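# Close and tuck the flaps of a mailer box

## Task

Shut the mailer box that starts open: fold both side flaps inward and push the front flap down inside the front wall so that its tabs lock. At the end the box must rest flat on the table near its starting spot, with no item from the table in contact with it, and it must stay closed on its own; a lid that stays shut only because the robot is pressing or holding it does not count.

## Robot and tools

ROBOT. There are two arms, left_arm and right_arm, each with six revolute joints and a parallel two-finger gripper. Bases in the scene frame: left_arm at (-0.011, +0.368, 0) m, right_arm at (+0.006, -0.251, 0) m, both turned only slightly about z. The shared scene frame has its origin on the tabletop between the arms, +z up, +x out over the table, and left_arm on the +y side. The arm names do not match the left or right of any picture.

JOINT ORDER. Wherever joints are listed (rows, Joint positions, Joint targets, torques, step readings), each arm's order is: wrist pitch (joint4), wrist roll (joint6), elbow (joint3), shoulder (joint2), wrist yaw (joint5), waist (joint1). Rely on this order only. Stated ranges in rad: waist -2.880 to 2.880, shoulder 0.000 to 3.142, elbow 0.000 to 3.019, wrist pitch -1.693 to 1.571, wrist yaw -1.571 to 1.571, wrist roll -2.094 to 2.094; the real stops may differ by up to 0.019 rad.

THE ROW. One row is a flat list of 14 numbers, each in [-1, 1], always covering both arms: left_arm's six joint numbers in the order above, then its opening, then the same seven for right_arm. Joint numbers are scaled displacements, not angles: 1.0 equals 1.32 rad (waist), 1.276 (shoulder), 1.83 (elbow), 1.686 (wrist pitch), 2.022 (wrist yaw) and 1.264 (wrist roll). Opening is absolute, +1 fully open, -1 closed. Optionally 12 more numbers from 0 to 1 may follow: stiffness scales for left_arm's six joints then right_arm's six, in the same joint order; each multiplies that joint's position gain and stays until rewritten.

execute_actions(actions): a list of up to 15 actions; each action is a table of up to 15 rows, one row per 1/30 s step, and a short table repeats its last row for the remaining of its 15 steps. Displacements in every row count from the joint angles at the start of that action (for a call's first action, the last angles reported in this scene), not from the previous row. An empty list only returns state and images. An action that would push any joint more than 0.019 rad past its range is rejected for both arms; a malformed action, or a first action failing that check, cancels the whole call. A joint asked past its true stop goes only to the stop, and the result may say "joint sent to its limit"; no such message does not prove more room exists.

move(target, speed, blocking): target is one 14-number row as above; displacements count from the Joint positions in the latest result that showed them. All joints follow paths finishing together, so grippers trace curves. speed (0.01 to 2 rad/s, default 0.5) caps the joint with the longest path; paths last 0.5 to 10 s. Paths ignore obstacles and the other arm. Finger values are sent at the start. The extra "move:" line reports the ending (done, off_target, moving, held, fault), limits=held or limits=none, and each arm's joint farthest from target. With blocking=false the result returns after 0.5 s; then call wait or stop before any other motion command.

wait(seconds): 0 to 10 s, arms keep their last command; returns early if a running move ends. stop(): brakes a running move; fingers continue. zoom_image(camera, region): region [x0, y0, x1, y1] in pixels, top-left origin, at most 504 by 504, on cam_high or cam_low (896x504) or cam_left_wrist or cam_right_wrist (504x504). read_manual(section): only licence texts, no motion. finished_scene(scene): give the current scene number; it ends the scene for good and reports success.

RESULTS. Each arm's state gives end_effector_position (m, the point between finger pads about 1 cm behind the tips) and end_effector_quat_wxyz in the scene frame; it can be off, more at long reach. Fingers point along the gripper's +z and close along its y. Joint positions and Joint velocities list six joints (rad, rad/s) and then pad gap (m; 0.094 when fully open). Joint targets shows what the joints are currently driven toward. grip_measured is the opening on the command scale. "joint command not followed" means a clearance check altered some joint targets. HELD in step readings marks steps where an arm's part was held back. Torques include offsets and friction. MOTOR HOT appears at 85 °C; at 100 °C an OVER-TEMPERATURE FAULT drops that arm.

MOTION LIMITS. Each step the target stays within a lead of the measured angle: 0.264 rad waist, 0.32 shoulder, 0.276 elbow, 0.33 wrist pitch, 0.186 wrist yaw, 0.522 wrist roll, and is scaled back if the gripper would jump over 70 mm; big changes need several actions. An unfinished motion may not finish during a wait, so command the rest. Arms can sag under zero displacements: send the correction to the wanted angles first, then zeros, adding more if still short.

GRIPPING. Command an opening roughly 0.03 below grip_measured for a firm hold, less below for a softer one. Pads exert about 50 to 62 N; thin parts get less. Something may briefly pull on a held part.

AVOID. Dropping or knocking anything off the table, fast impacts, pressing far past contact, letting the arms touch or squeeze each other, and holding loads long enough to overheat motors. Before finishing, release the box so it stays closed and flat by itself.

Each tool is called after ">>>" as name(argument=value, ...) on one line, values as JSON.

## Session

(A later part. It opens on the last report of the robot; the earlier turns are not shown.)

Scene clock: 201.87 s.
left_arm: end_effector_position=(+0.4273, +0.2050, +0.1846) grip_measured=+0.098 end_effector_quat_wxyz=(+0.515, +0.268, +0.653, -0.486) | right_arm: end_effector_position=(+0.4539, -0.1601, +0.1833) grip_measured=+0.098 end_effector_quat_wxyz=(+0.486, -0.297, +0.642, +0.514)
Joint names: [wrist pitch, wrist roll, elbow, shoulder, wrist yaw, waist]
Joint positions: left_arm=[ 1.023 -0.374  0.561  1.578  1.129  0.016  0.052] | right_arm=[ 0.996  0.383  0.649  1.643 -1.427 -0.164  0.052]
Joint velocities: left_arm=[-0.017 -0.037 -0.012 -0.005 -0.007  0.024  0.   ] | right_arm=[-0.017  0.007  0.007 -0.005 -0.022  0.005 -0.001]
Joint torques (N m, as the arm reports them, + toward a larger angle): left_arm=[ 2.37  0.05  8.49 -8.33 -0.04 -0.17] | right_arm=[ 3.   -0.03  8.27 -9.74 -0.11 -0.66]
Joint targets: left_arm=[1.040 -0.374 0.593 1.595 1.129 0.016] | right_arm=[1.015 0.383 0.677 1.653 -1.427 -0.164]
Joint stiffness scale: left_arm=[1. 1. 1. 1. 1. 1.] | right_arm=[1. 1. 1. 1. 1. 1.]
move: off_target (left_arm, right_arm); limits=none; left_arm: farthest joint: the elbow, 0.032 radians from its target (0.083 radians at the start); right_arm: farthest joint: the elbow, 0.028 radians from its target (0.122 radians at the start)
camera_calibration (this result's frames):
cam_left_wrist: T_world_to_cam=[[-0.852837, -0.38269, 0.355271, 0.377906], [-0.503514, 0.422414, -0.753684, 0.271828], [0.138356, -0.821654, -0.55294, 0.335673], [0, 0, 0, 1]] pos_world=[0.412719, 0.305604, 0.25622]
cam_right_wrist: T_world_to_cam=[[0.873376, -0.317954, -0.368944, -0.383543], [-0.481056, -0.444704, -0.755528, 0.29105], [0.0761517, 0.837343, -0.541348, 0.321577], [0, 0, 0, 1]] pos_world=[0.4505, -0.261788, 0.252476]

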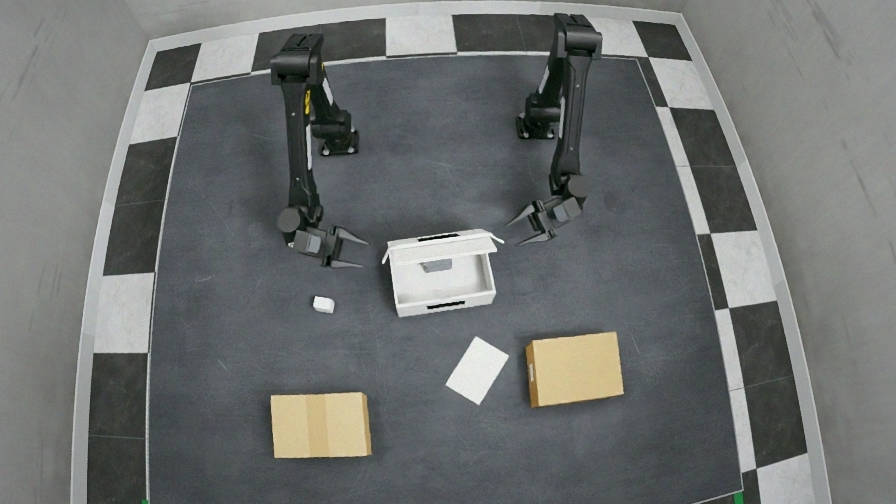

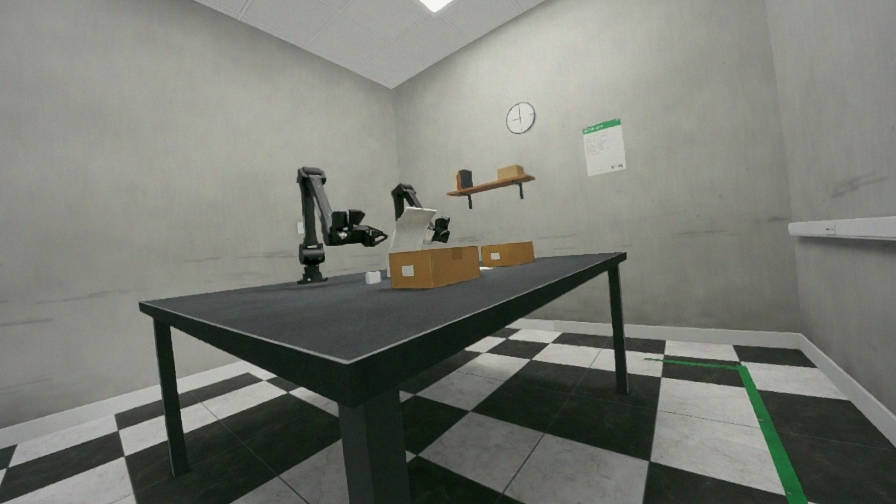

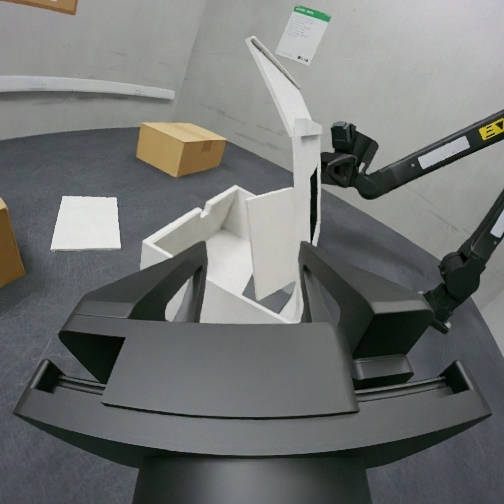

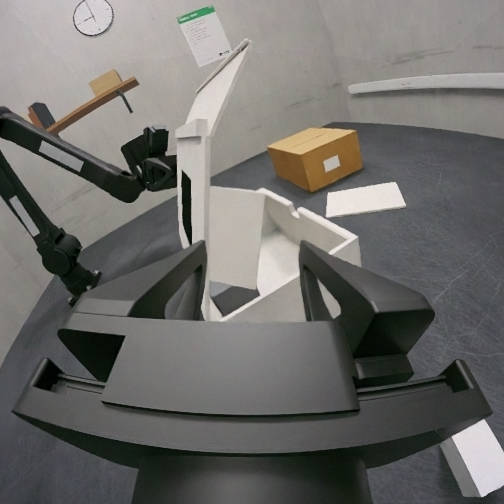

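>>> move(target=[0.009,0,-0.016,-0.025,0,0,0.1,0.01,0,-0.02,-0.03,0,0,0.1], speed=0.1)

>>> move(target=[0.009,0,0.058,0.04,-0.13,-0.173,0.1,0.01,0,-0.026,-0.033,0.132,0.183,0.1], speed=0.12)

>>> zoom_image(camera="cam_high", region=[300, 170, 600, 330])

Scene clock: 225.53 s.
left_arm: end_effector_position=(+0.4197, +0.2051, +0.1795) grip_measured=+0.098 end_effector_quat_wxyz=(+0.509, +0.264, +0.658, -0.488) | right_arm: end_effector_position=(+0.4443, -0.1583, +0.1879) grip_measured=+0.098 end_effector_quat_wxyz=(+0.487, -0.299, +0.640, +0.513)
Joint names: [wrist pitch, wrist roll, elbow, shoulder, wrist yaw, waist]
Joint positions: left_arm=[ 1.023 -0.374  0.539  1.572  1.129  0.016  0.052] | right_arm=[ 0.996  0.383  0.624  1.612 -1.427 -0.164  0.052]
Joint velocities: left_arm=[-0.012 -0.037 -0.007  0.005  0.051  0.005  0.   ] | right_arm=[ 0.002  0.037  0.007 -0.015 -0.022  0.005 -0.001]
Joint torques (N m, as the arm reports them, + toward a larger angle): left_arm=[  2.3    0.05   5.82 -11.31  -0.03  -0.17] | right_arm=[  2.85  -0.04   6.02 -10.38  -0.07  -0.15]
Joint targets: left_arm=[1.040 -0.374 0.541 1.545 1.129 0.016] | right_arm=[1.015 0.383 0.624 1.604 -1.427 -0.164]
Joint stiffness scale: left_arm=[1. 1. 1. 1. 1. 1.] | right_arm=[1. 1. 1. 1. 1. 1.]
move: off_target (left_arm); limits=none; left_arm: farthest joint: the shoulder, 0.027 radians from its target (0.033 radians at the start); right_arm: farthest joint: the wrist pitch, 0.018 radians from its target (0.018 radians at the start)
camera_calibration (this result's frames):
cam_left_wrist: T_world_to_cam=[[-0.847037, -0.382785, 0.368786, 0.368363], [-0.515522, 0.422612, -0.74541, 0.26758], [0.129479, -0.821508, -0.555302, 0.338147], [0, 0, 0, 1]] pos_world=[0.406177, 0.305712, 0.251383]
cam_right_wrist: T_world_to_cam=[[0.875575, -0.318352, -0.363346, -0.374971], [-0.476512, -0.445529, -0.757919, 0.289038], [0.0794041, 0.836753, -0.541792, 0.321926], [0, 0, 0, 1]] pos_world=[0.440483, -0.259971, 0.25724]

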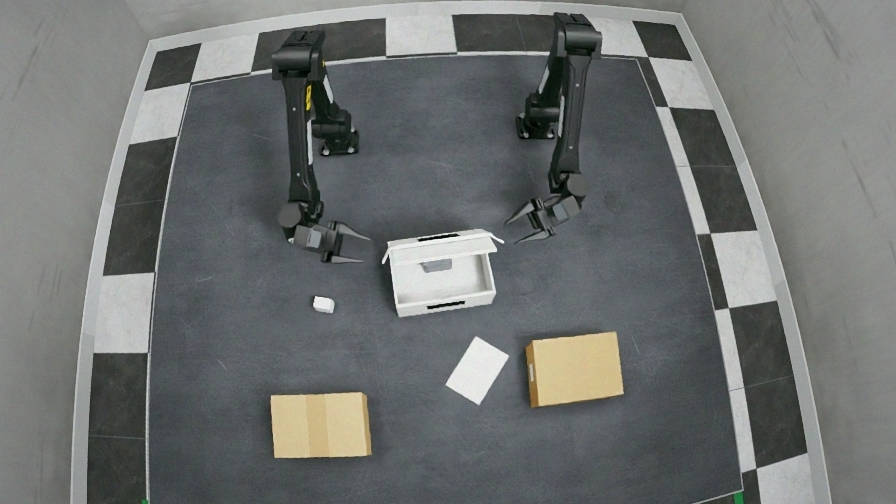

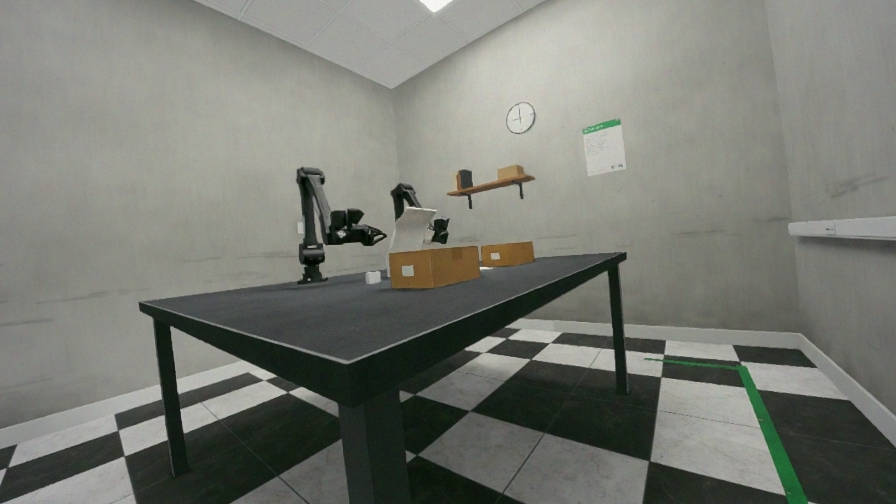

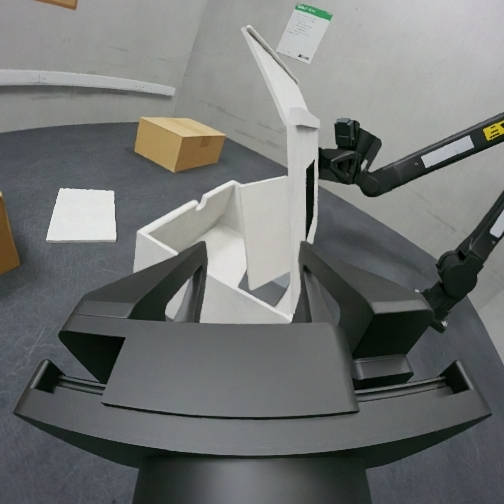

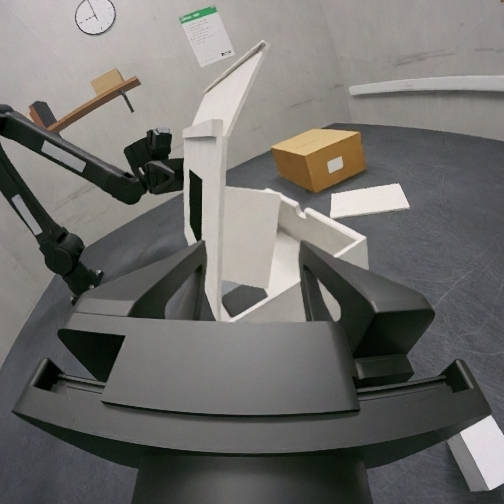

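Scene clock: 227.80 s.
left_arm: end_effector_position=(+0.4259, +0.1283, +0.1782) grip_measured=+0.098 end_effector_quat_wxyz=(+0.513, +0.262, +0.658, -0.485) | right_arm: end_effector_position=(+0.4414, -0.0796, +0.1923) grip_measured=+0.098 end_effector_quat_wxyz=(+0.493, -0.293, +0.642, +0.509)
Joint names: [wrist pitch, wrist roll, elbow, shoulder, wrist yaw, waist]
Joint positions: left_arm=[ 1.023 -0.374  0.577  1.606  0.912 -0.192  0.052] | right_arm=[ 0.996  0.383  0.593  1.577 -1.203  0.042  0.052]
Joint velocities: left_arm=[-0.007 -0.007  0.007  0.015 -0.037  0.015 -0.001] | right_arm=[-0.007 -0.066  0.002  0.005  0.051 -0.015  0.   ]
Joint torques (N m, as the arm reports them, + toward a larger angle): left_arm=[ 2.46  0.05  8.69 -8.46 -0.13 -0.66] | right_arm=[ 2.88 -0.05  6.12 -9.79 -0.15  1.19]
Joint targets: left_arm=[1.040 -0.374 0.612 1.624 0.910 -0.203] | right_arm=[1.015 0.383 0.591 1.568 -1.205 0.067]
Joint stiffness scale: left_arm=[1. 1. 1. 1. 1. 1.] | right_arm=[1. 1. 1. 1. 1. 1.]
move: off_target (left_arm, right_arm); limits=none; left_arm: farthest joint: the elbow, 0.036 radians from its target (0.074 radians at the start); right_arm: farthest joint: the waist, 0.025 radians from its target (0.231 radians at the start)
camera_calibration (this result's frames):
cam_left_wrist: T_world_to_cam=[[-0.84524, -0.390635, 0.364656, 0.345705], [-0.515969, 0.418966, -0.747157, 0.303267], [0.139087, -0.819678, -0.555682, 0.269236], [0, 0, 0, 1]] pos_world=[0.411234, 0.228672, 0.250134]
cam_right_wrist: T_world_to_cam=[[0.871171, -0.333244, -0.360567, -0.345572], [-0.481395, -0.435359, -0.760737, 0.329534], [0.0965351, 0.836308, -0.539694, 0.250642], [0, 0, 0, 1]] pos_world=[0.435493, -0.181308, 0.261356]

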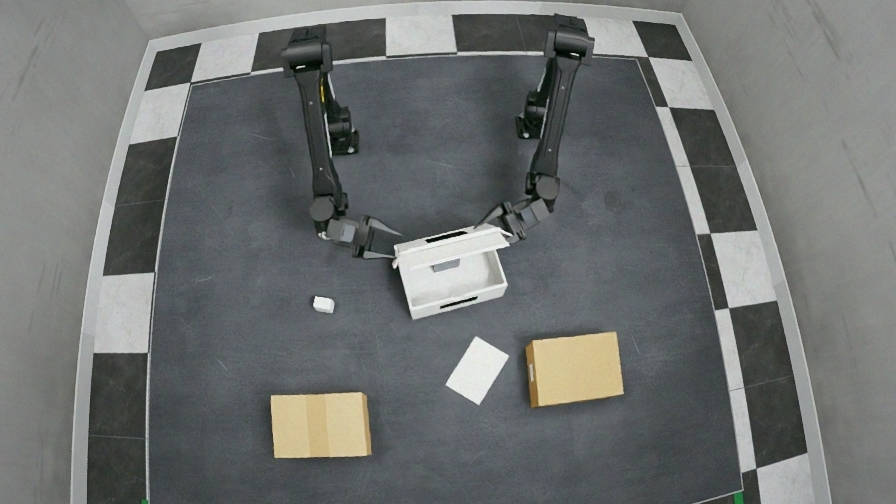

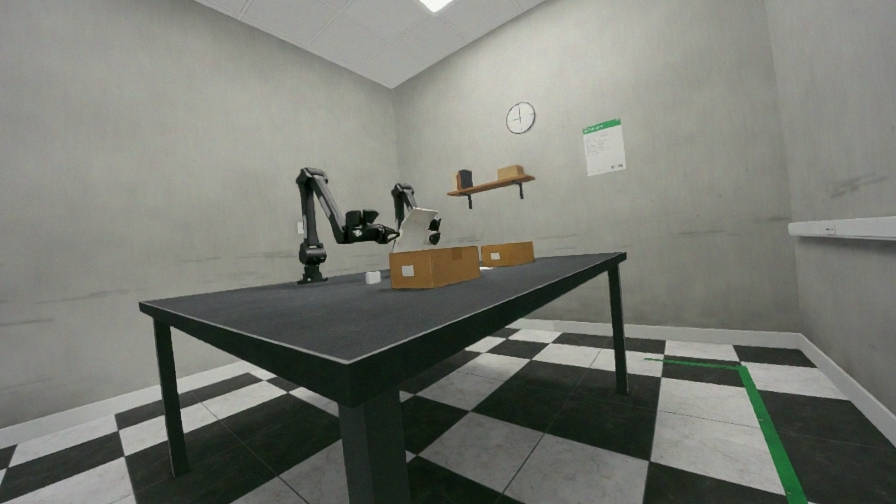

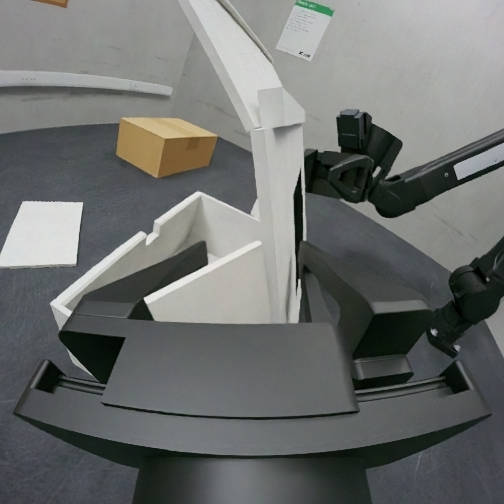

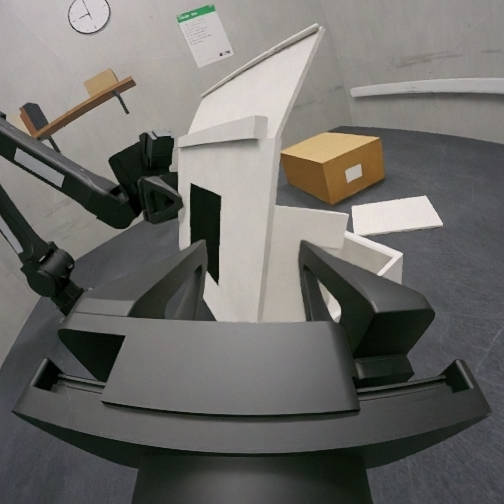

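Region (300, 170, 600, 330) of cam_high's 896x504 image, scaled by 1.680, with more detail than that image has; it fills the top 269 rows of this view, and the rest is white.

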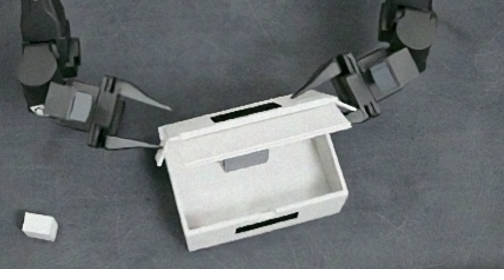

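>>> move(target=[0.009,0,0,0,0.155,0.215,0.1,0.01,0,0.055,0.035,-0.06,-0.085,0.1], speed=0.25)

>>> move(target=[0.009,0,-0.06,-0.075,0,0,0.1,0.01,0,0.02,0.005,0,0,0.1], speed=0.2)

>>> zoom_image(camera="cam_high", region=[300, 170, 600, 330])

Scene clock: 245.03 s.
left_arm: end_effector_position=(+0.4370, +0.2301, +0.1781) grip_measured=+0.098 end_effector_quat_wxyz=(+0.516, +0.257, +0.660, -0.482) | right_arm: end_effector_position=(+0.4545, -0.1161, +0.1908) grip_measured=+0.098 end_effector_quat_wxyz=(+0.494, -0.296, +0.640, +0.508)
Joint names: [wrist pitch, wrist roll, elbow, shoulder, wrist yaw, waist]
Joint positions: left_arm=[ 1.023 -0.374  0.576  1.606  1.169  0.079  0.052] | right_arm=[ 0.996  0.383  0.632  1.612 -1.3   -0.052  0.052]
Joint velocities: left_arm=[-0.012 -0.007 -0.012 -0.015 -0.022  0.005  0.001] | right_arm=[-0.017  0.051  0.002 -0.015 -0.022 -0.005  0.001]
Joint torques (N m, as the arm reports them, + toward a larger angle): left_arm=[ 2.31  0.05  5.72 -9.6   0.16 -0.16] | right_arm=[ 2.88  0.01  8.92 -8.82 -0.23 -0.9 ]
Joint targets: left_arm=[1.040 -0.374 0.577 1.606 1.174 0.079] | right_arm=[1.015 0.383 0.663 1.623 -1.304 -0.065]
Joint stiffness scale: left_arm=[1. 1. 1. 1. 1. 1.] | right_arm=[1. 1. 1. 1. 1. 1.]
move: off_target (right_arm); limits=none; left_arm: farthest joint: the wrist pitch, 0.016 radians from its target (0.016 radians at the start); right_arm: farthest joint: the elbow, 0.031 radians from its target (0.070 radians at the start)
camera_calibration (this result's frames):
cam_left_wrist: T_world_to_cam=[[-0.839318, -0.401985, 0.365996, 0.394633], [-0.522492, 0.410525, -0.747309, 0.271123], [0.150156, -0.81846, -0.554595, 0.3458], [0, 0, 0, 1]] pos_world=[0.420958, 0.330357, 0.249957]
cam_right_wrist: T_world_to_cam=[[0.873674, -0.331134, -0.356433, -0.371379], [-0.476899, -0.437971, -0.762069, 0.316738], [0.0962398, 0.835782, -0.540561, 0.279354], [0, 0, 0, 1]] pos_world=[0.448631, -0.217733, 0.260012]

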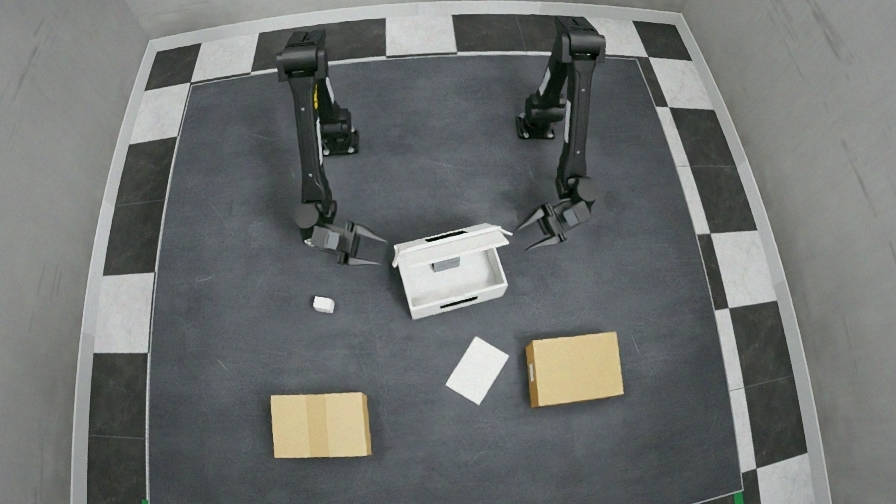

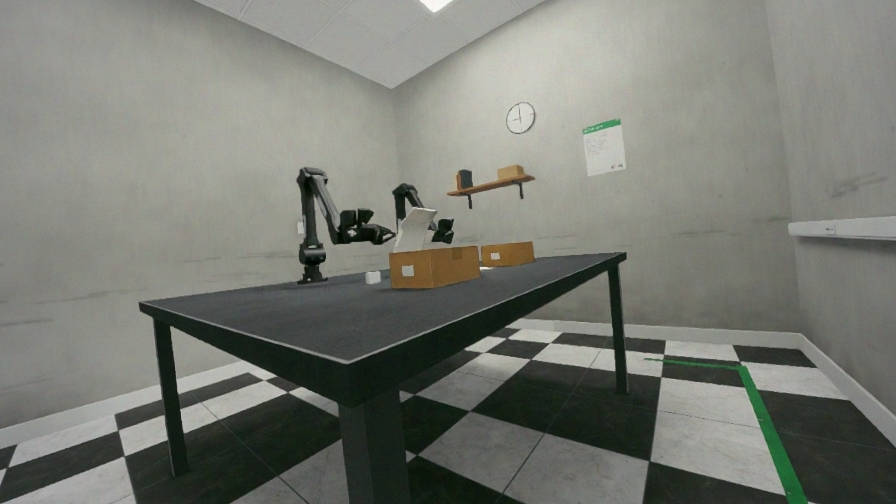

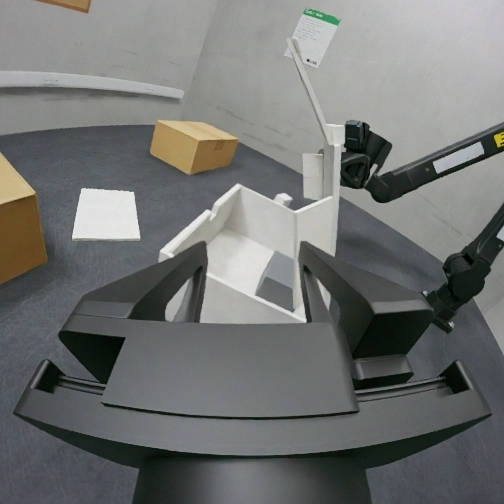

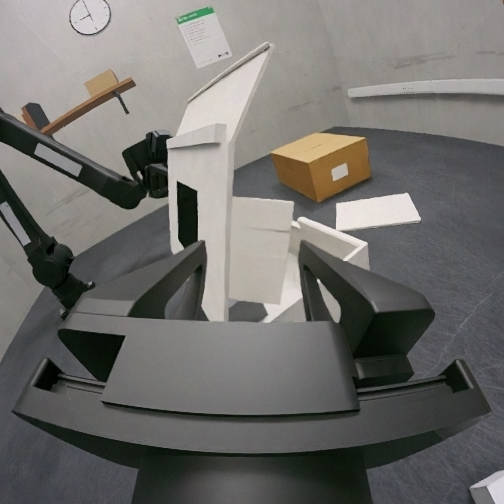

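Scene clock: 245.90 s.
left_arm: end_effector_position=(+0.4072, +0.2287, +0.1838) grip_measured=+0.098 end_effector_quat_wxyz=(+0.517, +0.258, +0.659, -0.482) | right_arm: end_effector_position=(+0.4545, -0.1161, +0.1908) grip_measured=+0.098 end_effector_quat_wxyz=(+0.494, -0.296, +0.640, +0.508)
Joint names: [wrist pitch, wrist roll, elbow, shoulder, wrist yaw, waist]
Joint positions: left_arm=[ 1.024 -0.374  0.498  1.527  1.169  0.079  0.052] | right_arm=[ 0.996  0.383  0.632  1.612 -1.3   -0.052  0.052]
Joint velocities: left_arm=[-0.017  0.007 -0.007  0.005  0.007 -0.015 -0.001] | right_arm=[-0.022 -0.007 -0.007 -0.005 -0.007  0.005  0.   ]
Joint torques (N m, as the arm reports them, + toward a larger angle): left_arm=[ 2.26  0.05  5.8  -9.99 -0.03 -0.17] | right_arm=[ 2.79 -0.06  8.29 -9.14 -0.06  0.03]
Joint targets: left_arm=[1.040 -0.374 0.500 1.507 1.169 0.079] | right_arm=[1.015 0.383 0.657 1.618 -1.300 -0.052]
Joint stiffness scale: left_arm=[1. 1. 1. 1. 1. 1.] | right_arm=[1. 1. 1. 1. 1. 1.]
move: off_target (right_arm); limits=none; left_arm: farthest joint: the shoulder, 0.020 radians from its target (0.099 radians at the start); right_arm: farthest joint: the elbow, 0.026 radians from its target (0.026 radians at the start)
camera_calibration (this result's frames):
cam_left_wrist: T_world_to_cam=[[-0.840014, -0.402017, 0.364361, 0.367594], [-0.521067, 0.410591, -0.748267, 0.259954], [0.151213, -0.818411, -0.554381, 0.351806], [0, 0, 0, 1]] pos_world=[0.39104, 0.328966, 0.255613]
cam_right_wrist: T_world_to_cam=[[0.873674, -0.331134, -0.356433, -0.371379], [-0.476899, -0.437971, -0.762069, 0.316738], [0.0962398, 0.835782, -0.540561, 0.279354], [0, 0, 0, 1]] pos_world=[0.448631, -0.217733, 0.260012]

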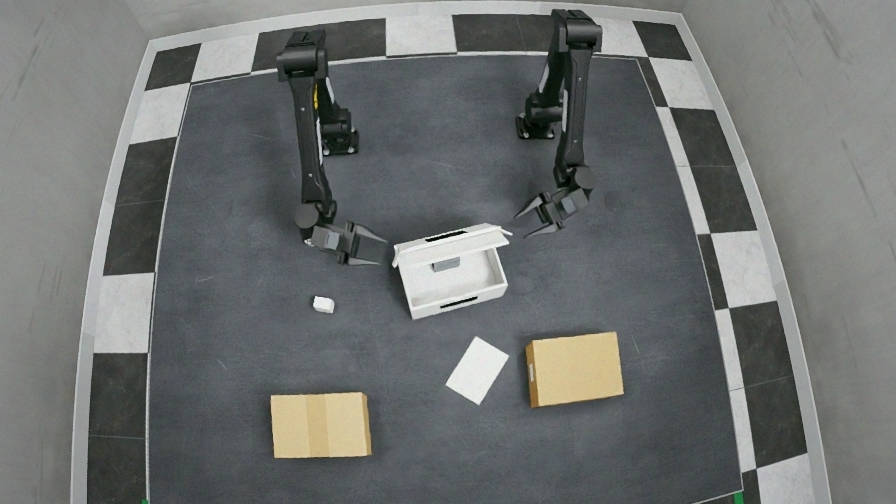

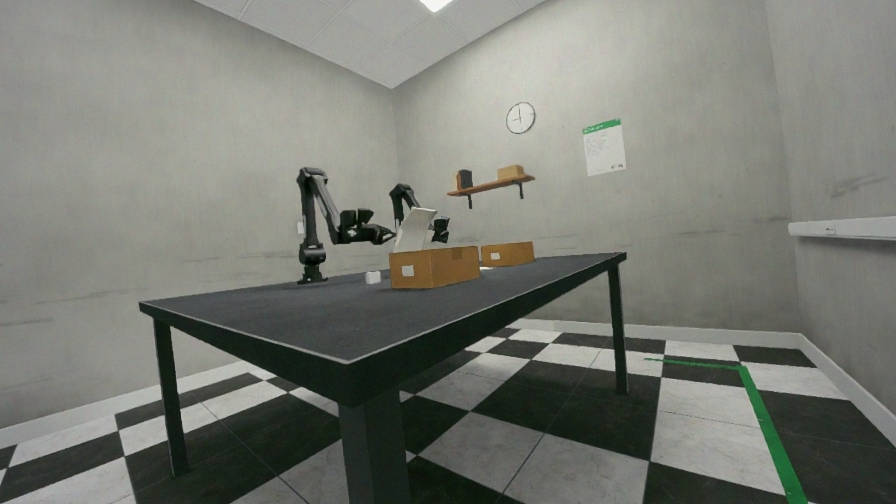

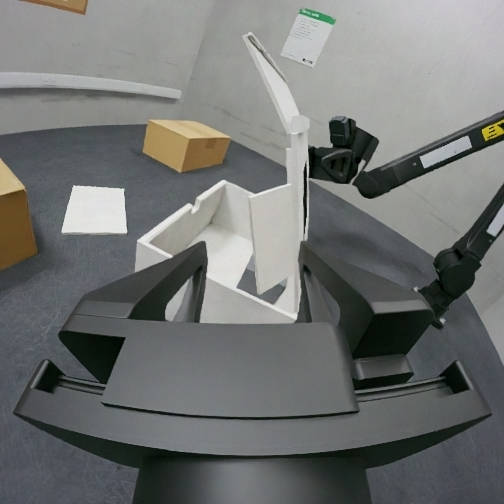

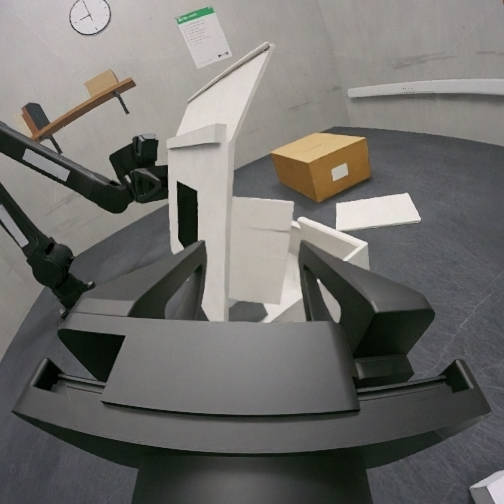

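Region (300, 170, 600, 330) of cam_high's 896x504 image, scaled by 1.680, with more detail than that image has; it fills the top 269 rows of this view, and the rest is white.

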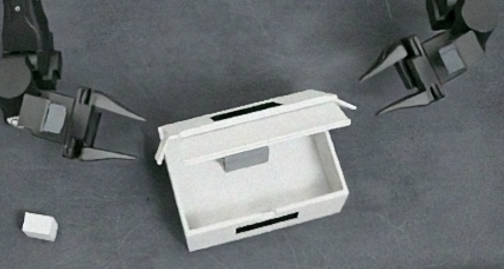

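>>> move(target=[0.009,0,-0.03,-0.045,0,0,0.1,0.01,0,0.02,0.005,0,0,0.1], speed=0.2)

>>> move(target=[0.009,0,0,-0.01,-0.06,-0.095,0.1,0.01,0,0.02,0.005,0.01,0.065,0.1], speed=0.1)

>>> zoom_image(camera="cam_high", region=[300, 170, 600, 330])

Scene clock: 258.17 s.
left_arm: end_effector_position=(+0.3920, +0.2280, +0.1852) grip_measured=+0.098 end_effector_quat_wxyz=(+0.517, +0.257, +0.659, -0.482) | right_arm: end_effector_position=(+0.4545, -0.1161, +0.1908) grip_measured=+0.098 end_effector_quat_wxyz=(+0.494, -0.296, +0.640, +0.508)
Joint names: [wrist pitch, wrist roll, elbow, shoulder, wrist yaw, waist]
Joint positions: left_arm=[ 1.025 -0.374  0.458  1.488  1.169  0.079  0.052] | right_arm=[ 0.996  0.383  0.632  1.612 -1.3   -0.052  0.052]
Joint velocities: left_arm=[-0.002  0.037 -0.007  0.005  0.022 -0.015  0.   ] | right_arm=[-0.002  0.022 -0.022 -0.005 -0.066  0.015 -0.002]
Joint torques (N m, as the arm reports them, + toward a larger angle): left_arm=[ 2.28  0.05  5.78 -9.68 -0.03 -0.07] | right_arm=[ 3.13 -0.02  8.32 -8.94 -0.08  0.3 ]
Joint targets: left_arm=[1.041 -0.374 0.459 1.467 1.169 0.079] | right_arm=[1.015 0.383 0.657 1.618 -1.300 -0.052]
Joint stiffness scale: left_arm=[1. 1. 1. 1. 1. 1.] | right_arm=[1. 1. 1. 1. 1. 1.]
move: off_target (right_arm); limits=none; left_arm: farthest joint: the shoulder, 0.020 radians from its target (0.059 radians at the start); right_arm: farthest joint: the elbow, 0.026 radians from its target (0.026 radians at the start)
camera_calibration (this result's frames):
cam_left_wrist: T_world_to_cam=[[-0.839736, -0.402004, 0.365015, 0.353782], [-0.521638, 0.410565, -0.747884, 0.253492], [0.15079, -0.818431, -0.554467, 0.354476], [0, 0, 0, 1]] pos_world=[0.375863, 0.328261, 0.256992]
cam_right_wrist: T_world_to_cam=[[0.873674, -0.331134, -0.356433, -0.371379], [-0.476899, -0.437971, -0.762069, 0.316738], [0.0962398, 0.835782, -0.540561, 0.279354], [0, 0, 0, 1]] pos_world=[0.448631, -0.217733, 0.260012]

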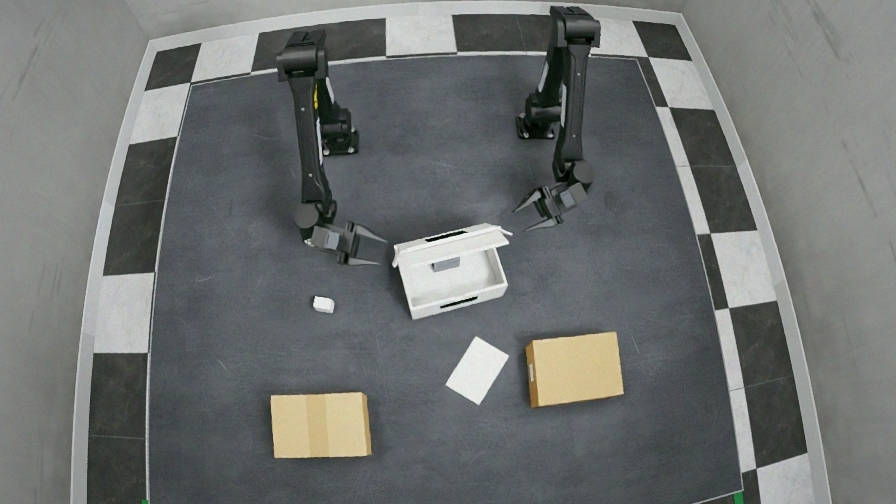

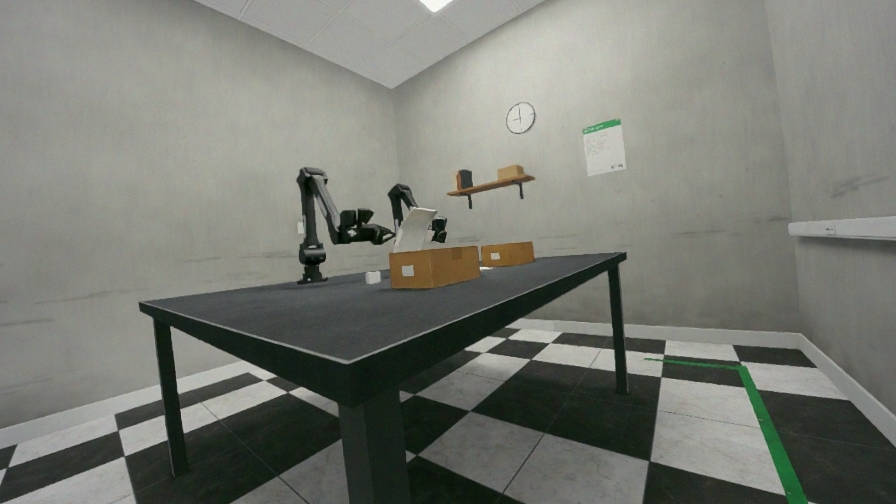

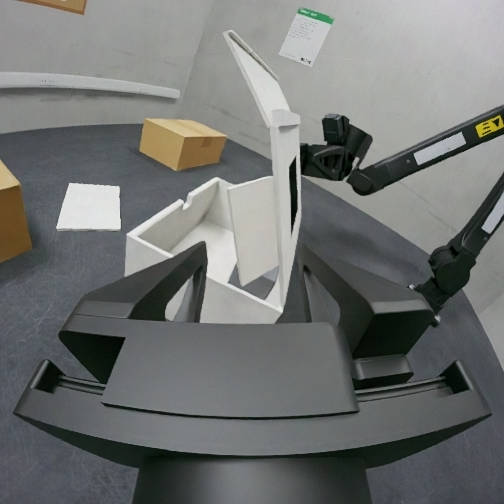

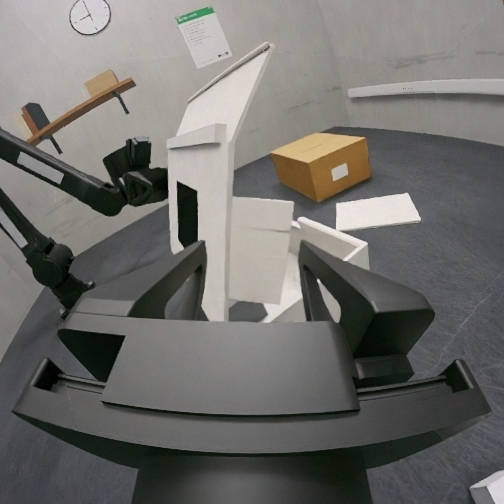

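Scene clock: 259.70 s.
left_arm: end_effector_position=(+0.3888, +0.1891, +0.1851) grip_measured=+0.098 end_effector_quat_wxyz=(+0.512, +0.263, +0.657, -0.486) | right_arm: end_effector_position=(+0.4465, -0.0865, +0.1908) grip_measured=+0.098 end_effector_quat_wxyz=(+0.480, -0.313, +0.632, +0.522)
Joint names: [wrist pitch, wrist roll, elbow, shoulder, wrist yaw, waist]
Joint positions: left_arm=[ 1.025 -0.374  0.458  1.488  1.072 -0.036  0.052] | right_arm=[ 0.996  0.383  0.632  1.612 -1.287  0.016  0.052]
Joint velocities: left_arm=[-0.002 -0.051 -0.017 -0.024 -0.007 -0.024 -0.   ] | right_arm=[-0.002 -0.007  0.017 -0.005 -0.007  0.005 -0.   ]
Joint torques (N m, as the arm reports them, + toward a larger angle): left_arm=[ 2.38  0.05  5.7  -9.19 -0.23 -0.68] | right_arm=[ 2.79 -0.02  8.1  -9.17  0.06  0.72]
Joint targets: left_arm=[1.041 -0.374 0.458 1.474 1.068 -0.041] | right_arm=[1.015 0.383 0.657 1.618 -1.283 0.030]
Joint stiffness scale: left_arm=[1. 1. 1. 1. 1. 1.] | right_arm=[1. 1. 1. 1. 1. 1.]
move: off_target (right_arm); limits=none; left_arm: farthest joint: the wrist pitch, 0.017 radians from its target (0.017 radians at the start); right_arm: farthest joint: the elbow, 0.026 radians from its target (0.026 radians at the start)
camera_calibration (this result's frames):
cam_left_wrist: T_world_to_cam=[[-0.846665, -0.387394, 0.364807, 0.335467], [-0.514345, 0.42004, -0.747673, 0.263074], [0.136411, -0.820666, -0.554888, 0.329167], [0, 0, 0, 1]] pos_world=[0.374437, 0.289592, 0.256964]
cam_right_wrist: T_world_to_cam=[[0.890538, -0.282585, -0.356495, -0.357826], [-0.452131, -0.463325, -0.762173, 0.312672], [0.0502053, 0.839926, -0.540373, 0.276252], [0, 0, 0, 1]] pos_world=[0.446157, -0.188278, 0.260026]

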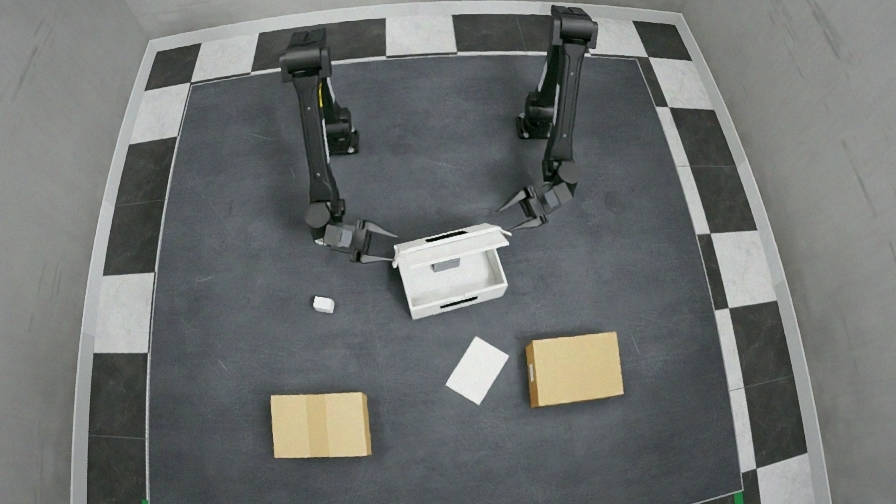

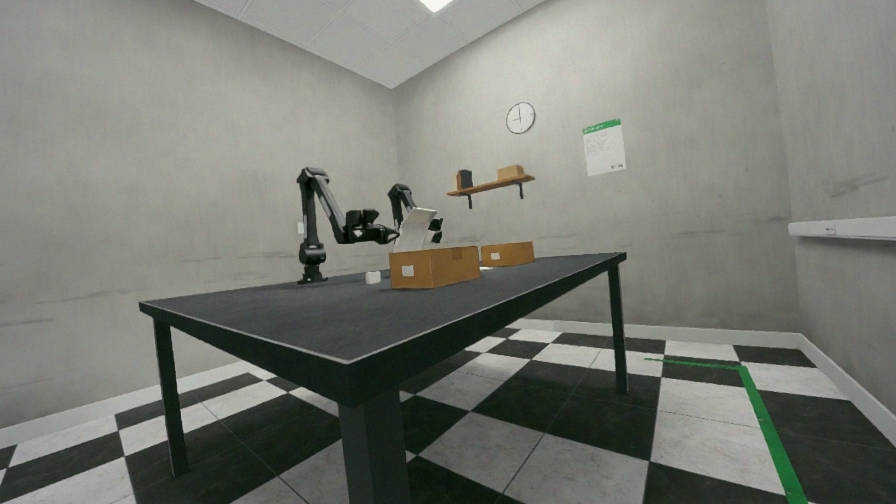

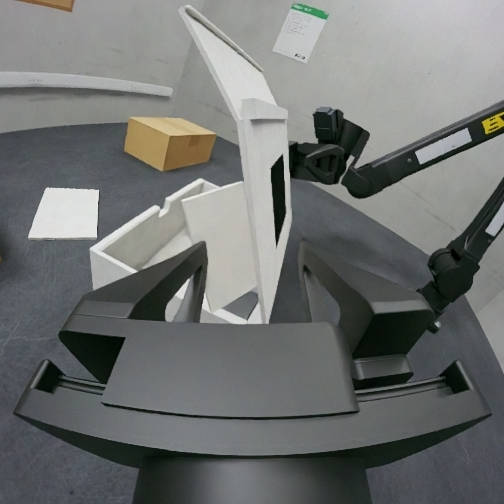

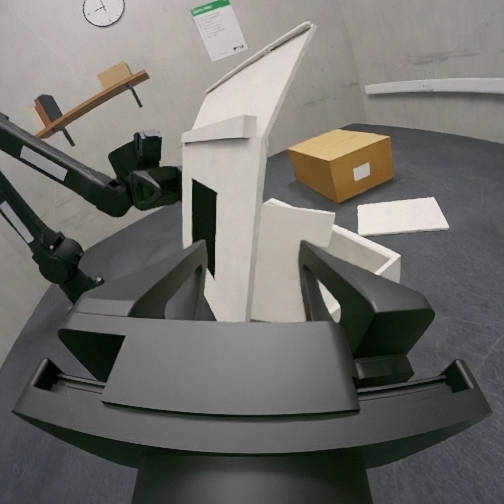

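Region (300, 170, 600, 330) of cam_high's 896x504 image, scaled by 1.680, with more detail than that image has; it fills the top 269 rows of this view, and the rest is white.

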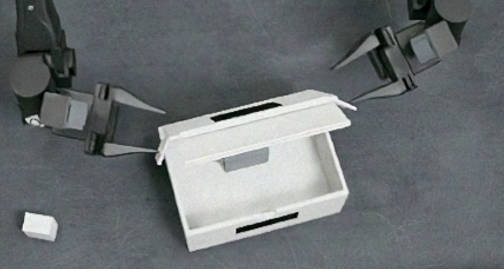

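>>> move(target=[0.009,0,0.098,0.08,-0.072,-0.1,0.1,0.01,0,0.047,0.03,0.04,0.065,0.1], speed=0.08)

>>> zoom_image(camera="cam_high", region=[300, 170, 600, 330])

Scene clock: 285.47 s.
left_arm: end_effector_position=(+0.4178, +0.1470, +0.1799) grip_measured=+0.098 end_effector_quat_wxyz=(+0.513, +0.261, +0.659, -0.484) | right_arm: end_effector_position=(+0.4555, -0.0590, +0.1893) grip_measured=+0.098 end_effector_quat_wxyz=(+0.479, -0.315, +0.631, +0.523)
Joint names: [wrist pitch, wrist roll, elbow, shoulder, wrist yaw, waist]
Joint positions: left_arm=[ 1.025 -0.374  0.545  1.576  0.954 -0.148  0.052] | right_arm=[ 0.996  0.383  0.66   1.638 -1.223  0.084  0.052]
Joint velocities: left_arm=[-0.002 -0.066 -0.002 -0.034 -0.022 -0.015 -0.001] | right_arm=[-0.007  0.007  0.007 -0.005 -0.022  0.005  0.001]
Joint torques (N m, as the arm reports them, + toward a larger angle): left_arm=[ 2.47  0.05  8.95 -8.2  -0.14 -1.26] | right_arm=[ 3.04 -0.04  8.87 -9.33  0.09  0.08]
Joint targets: left_arm=[1.041 -0.374 0.583 1.593 0.951 -0.162] | right_arm=[1.015 0.383 0.692 1.651 -1.220 0.098]
Joint stiffness scale: left_arm=[1. 1. 1. 1. 1. 1.] | right_arm=[1. 1. 1. 1. 1. 1.]
move: off_target (left_arm, right_arm); limits=none; left_arm: farthest joint: the elbow, 0.038 radians from its target (0.125 radians at the start); right_arm: farthest joint: the elbow, 0.032 radians from its target (0.060 radians at the start)
camera_calibration (this result's frames):
cam_left_wrist: T_world_to_cam=[[-0.843752, -0.393178, 0.365367, 0.345203], [-0.517842, 0.417317, -0.746784, 0.293498], [0.141145, -0.819303, -0.555717, 0.285776], [0, 0, 0, 1]] pos_world=[0.402915, 0.247382, 0.251865]
cam_right_wrist: T_world_to_cam=[[0.892381, -0.27841, -0.355166, -0.359442], [-0.448756, -0.464308, -0.763568, 0.327], [0.0476781, 0.840777, -0.539278, 0.252845], [0, 0, 0, 1]] pos_world=[0.455447, -0.160829, 0.258378]

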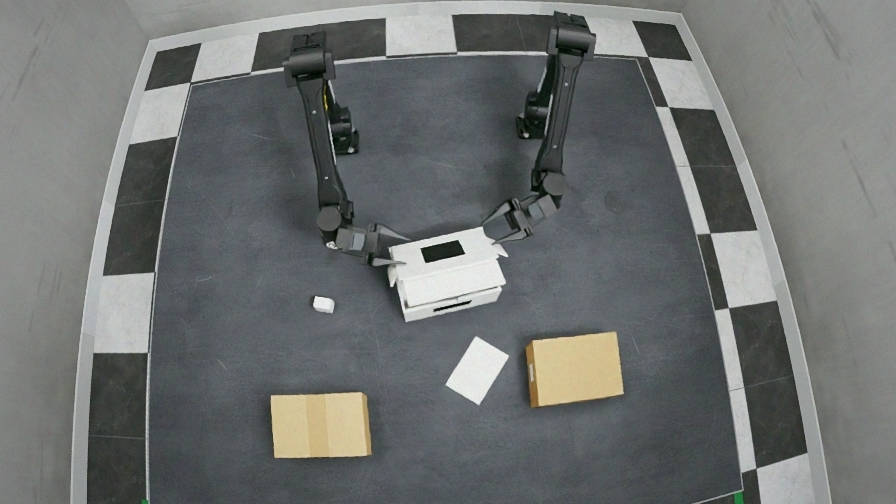

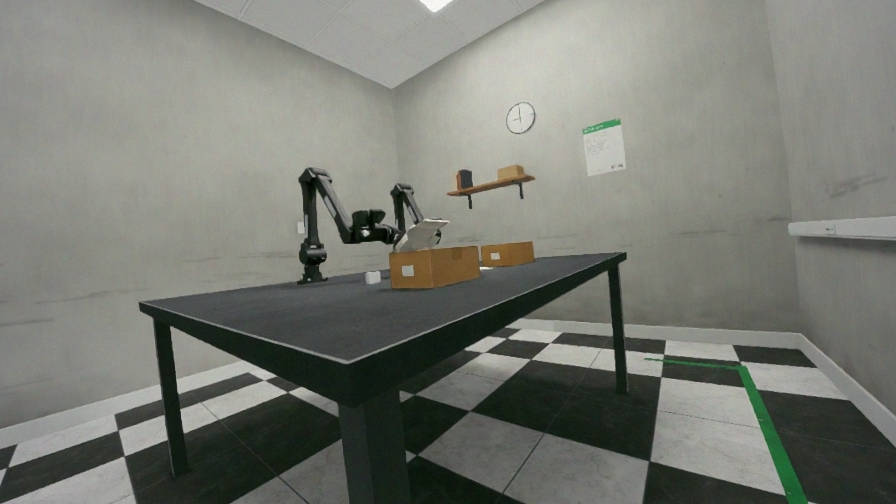

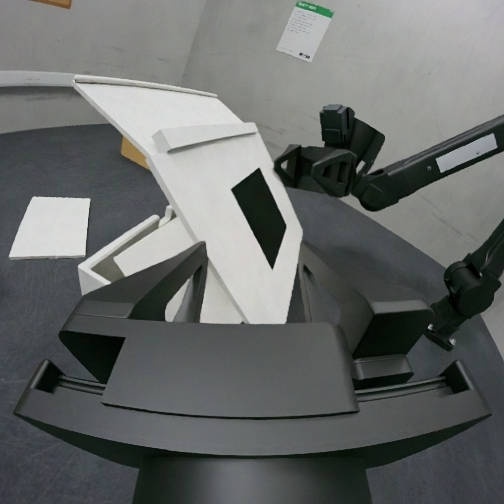

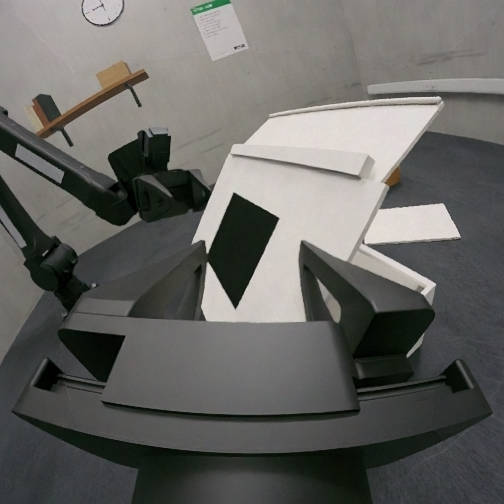

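Region (300, 170, 600, 330) of cam_high's 896x504 image, scaled by 1.680, with more detail than that image has; it fills the top 269 rows of this view, and the rest is white.

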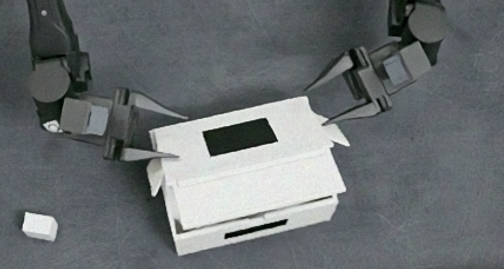

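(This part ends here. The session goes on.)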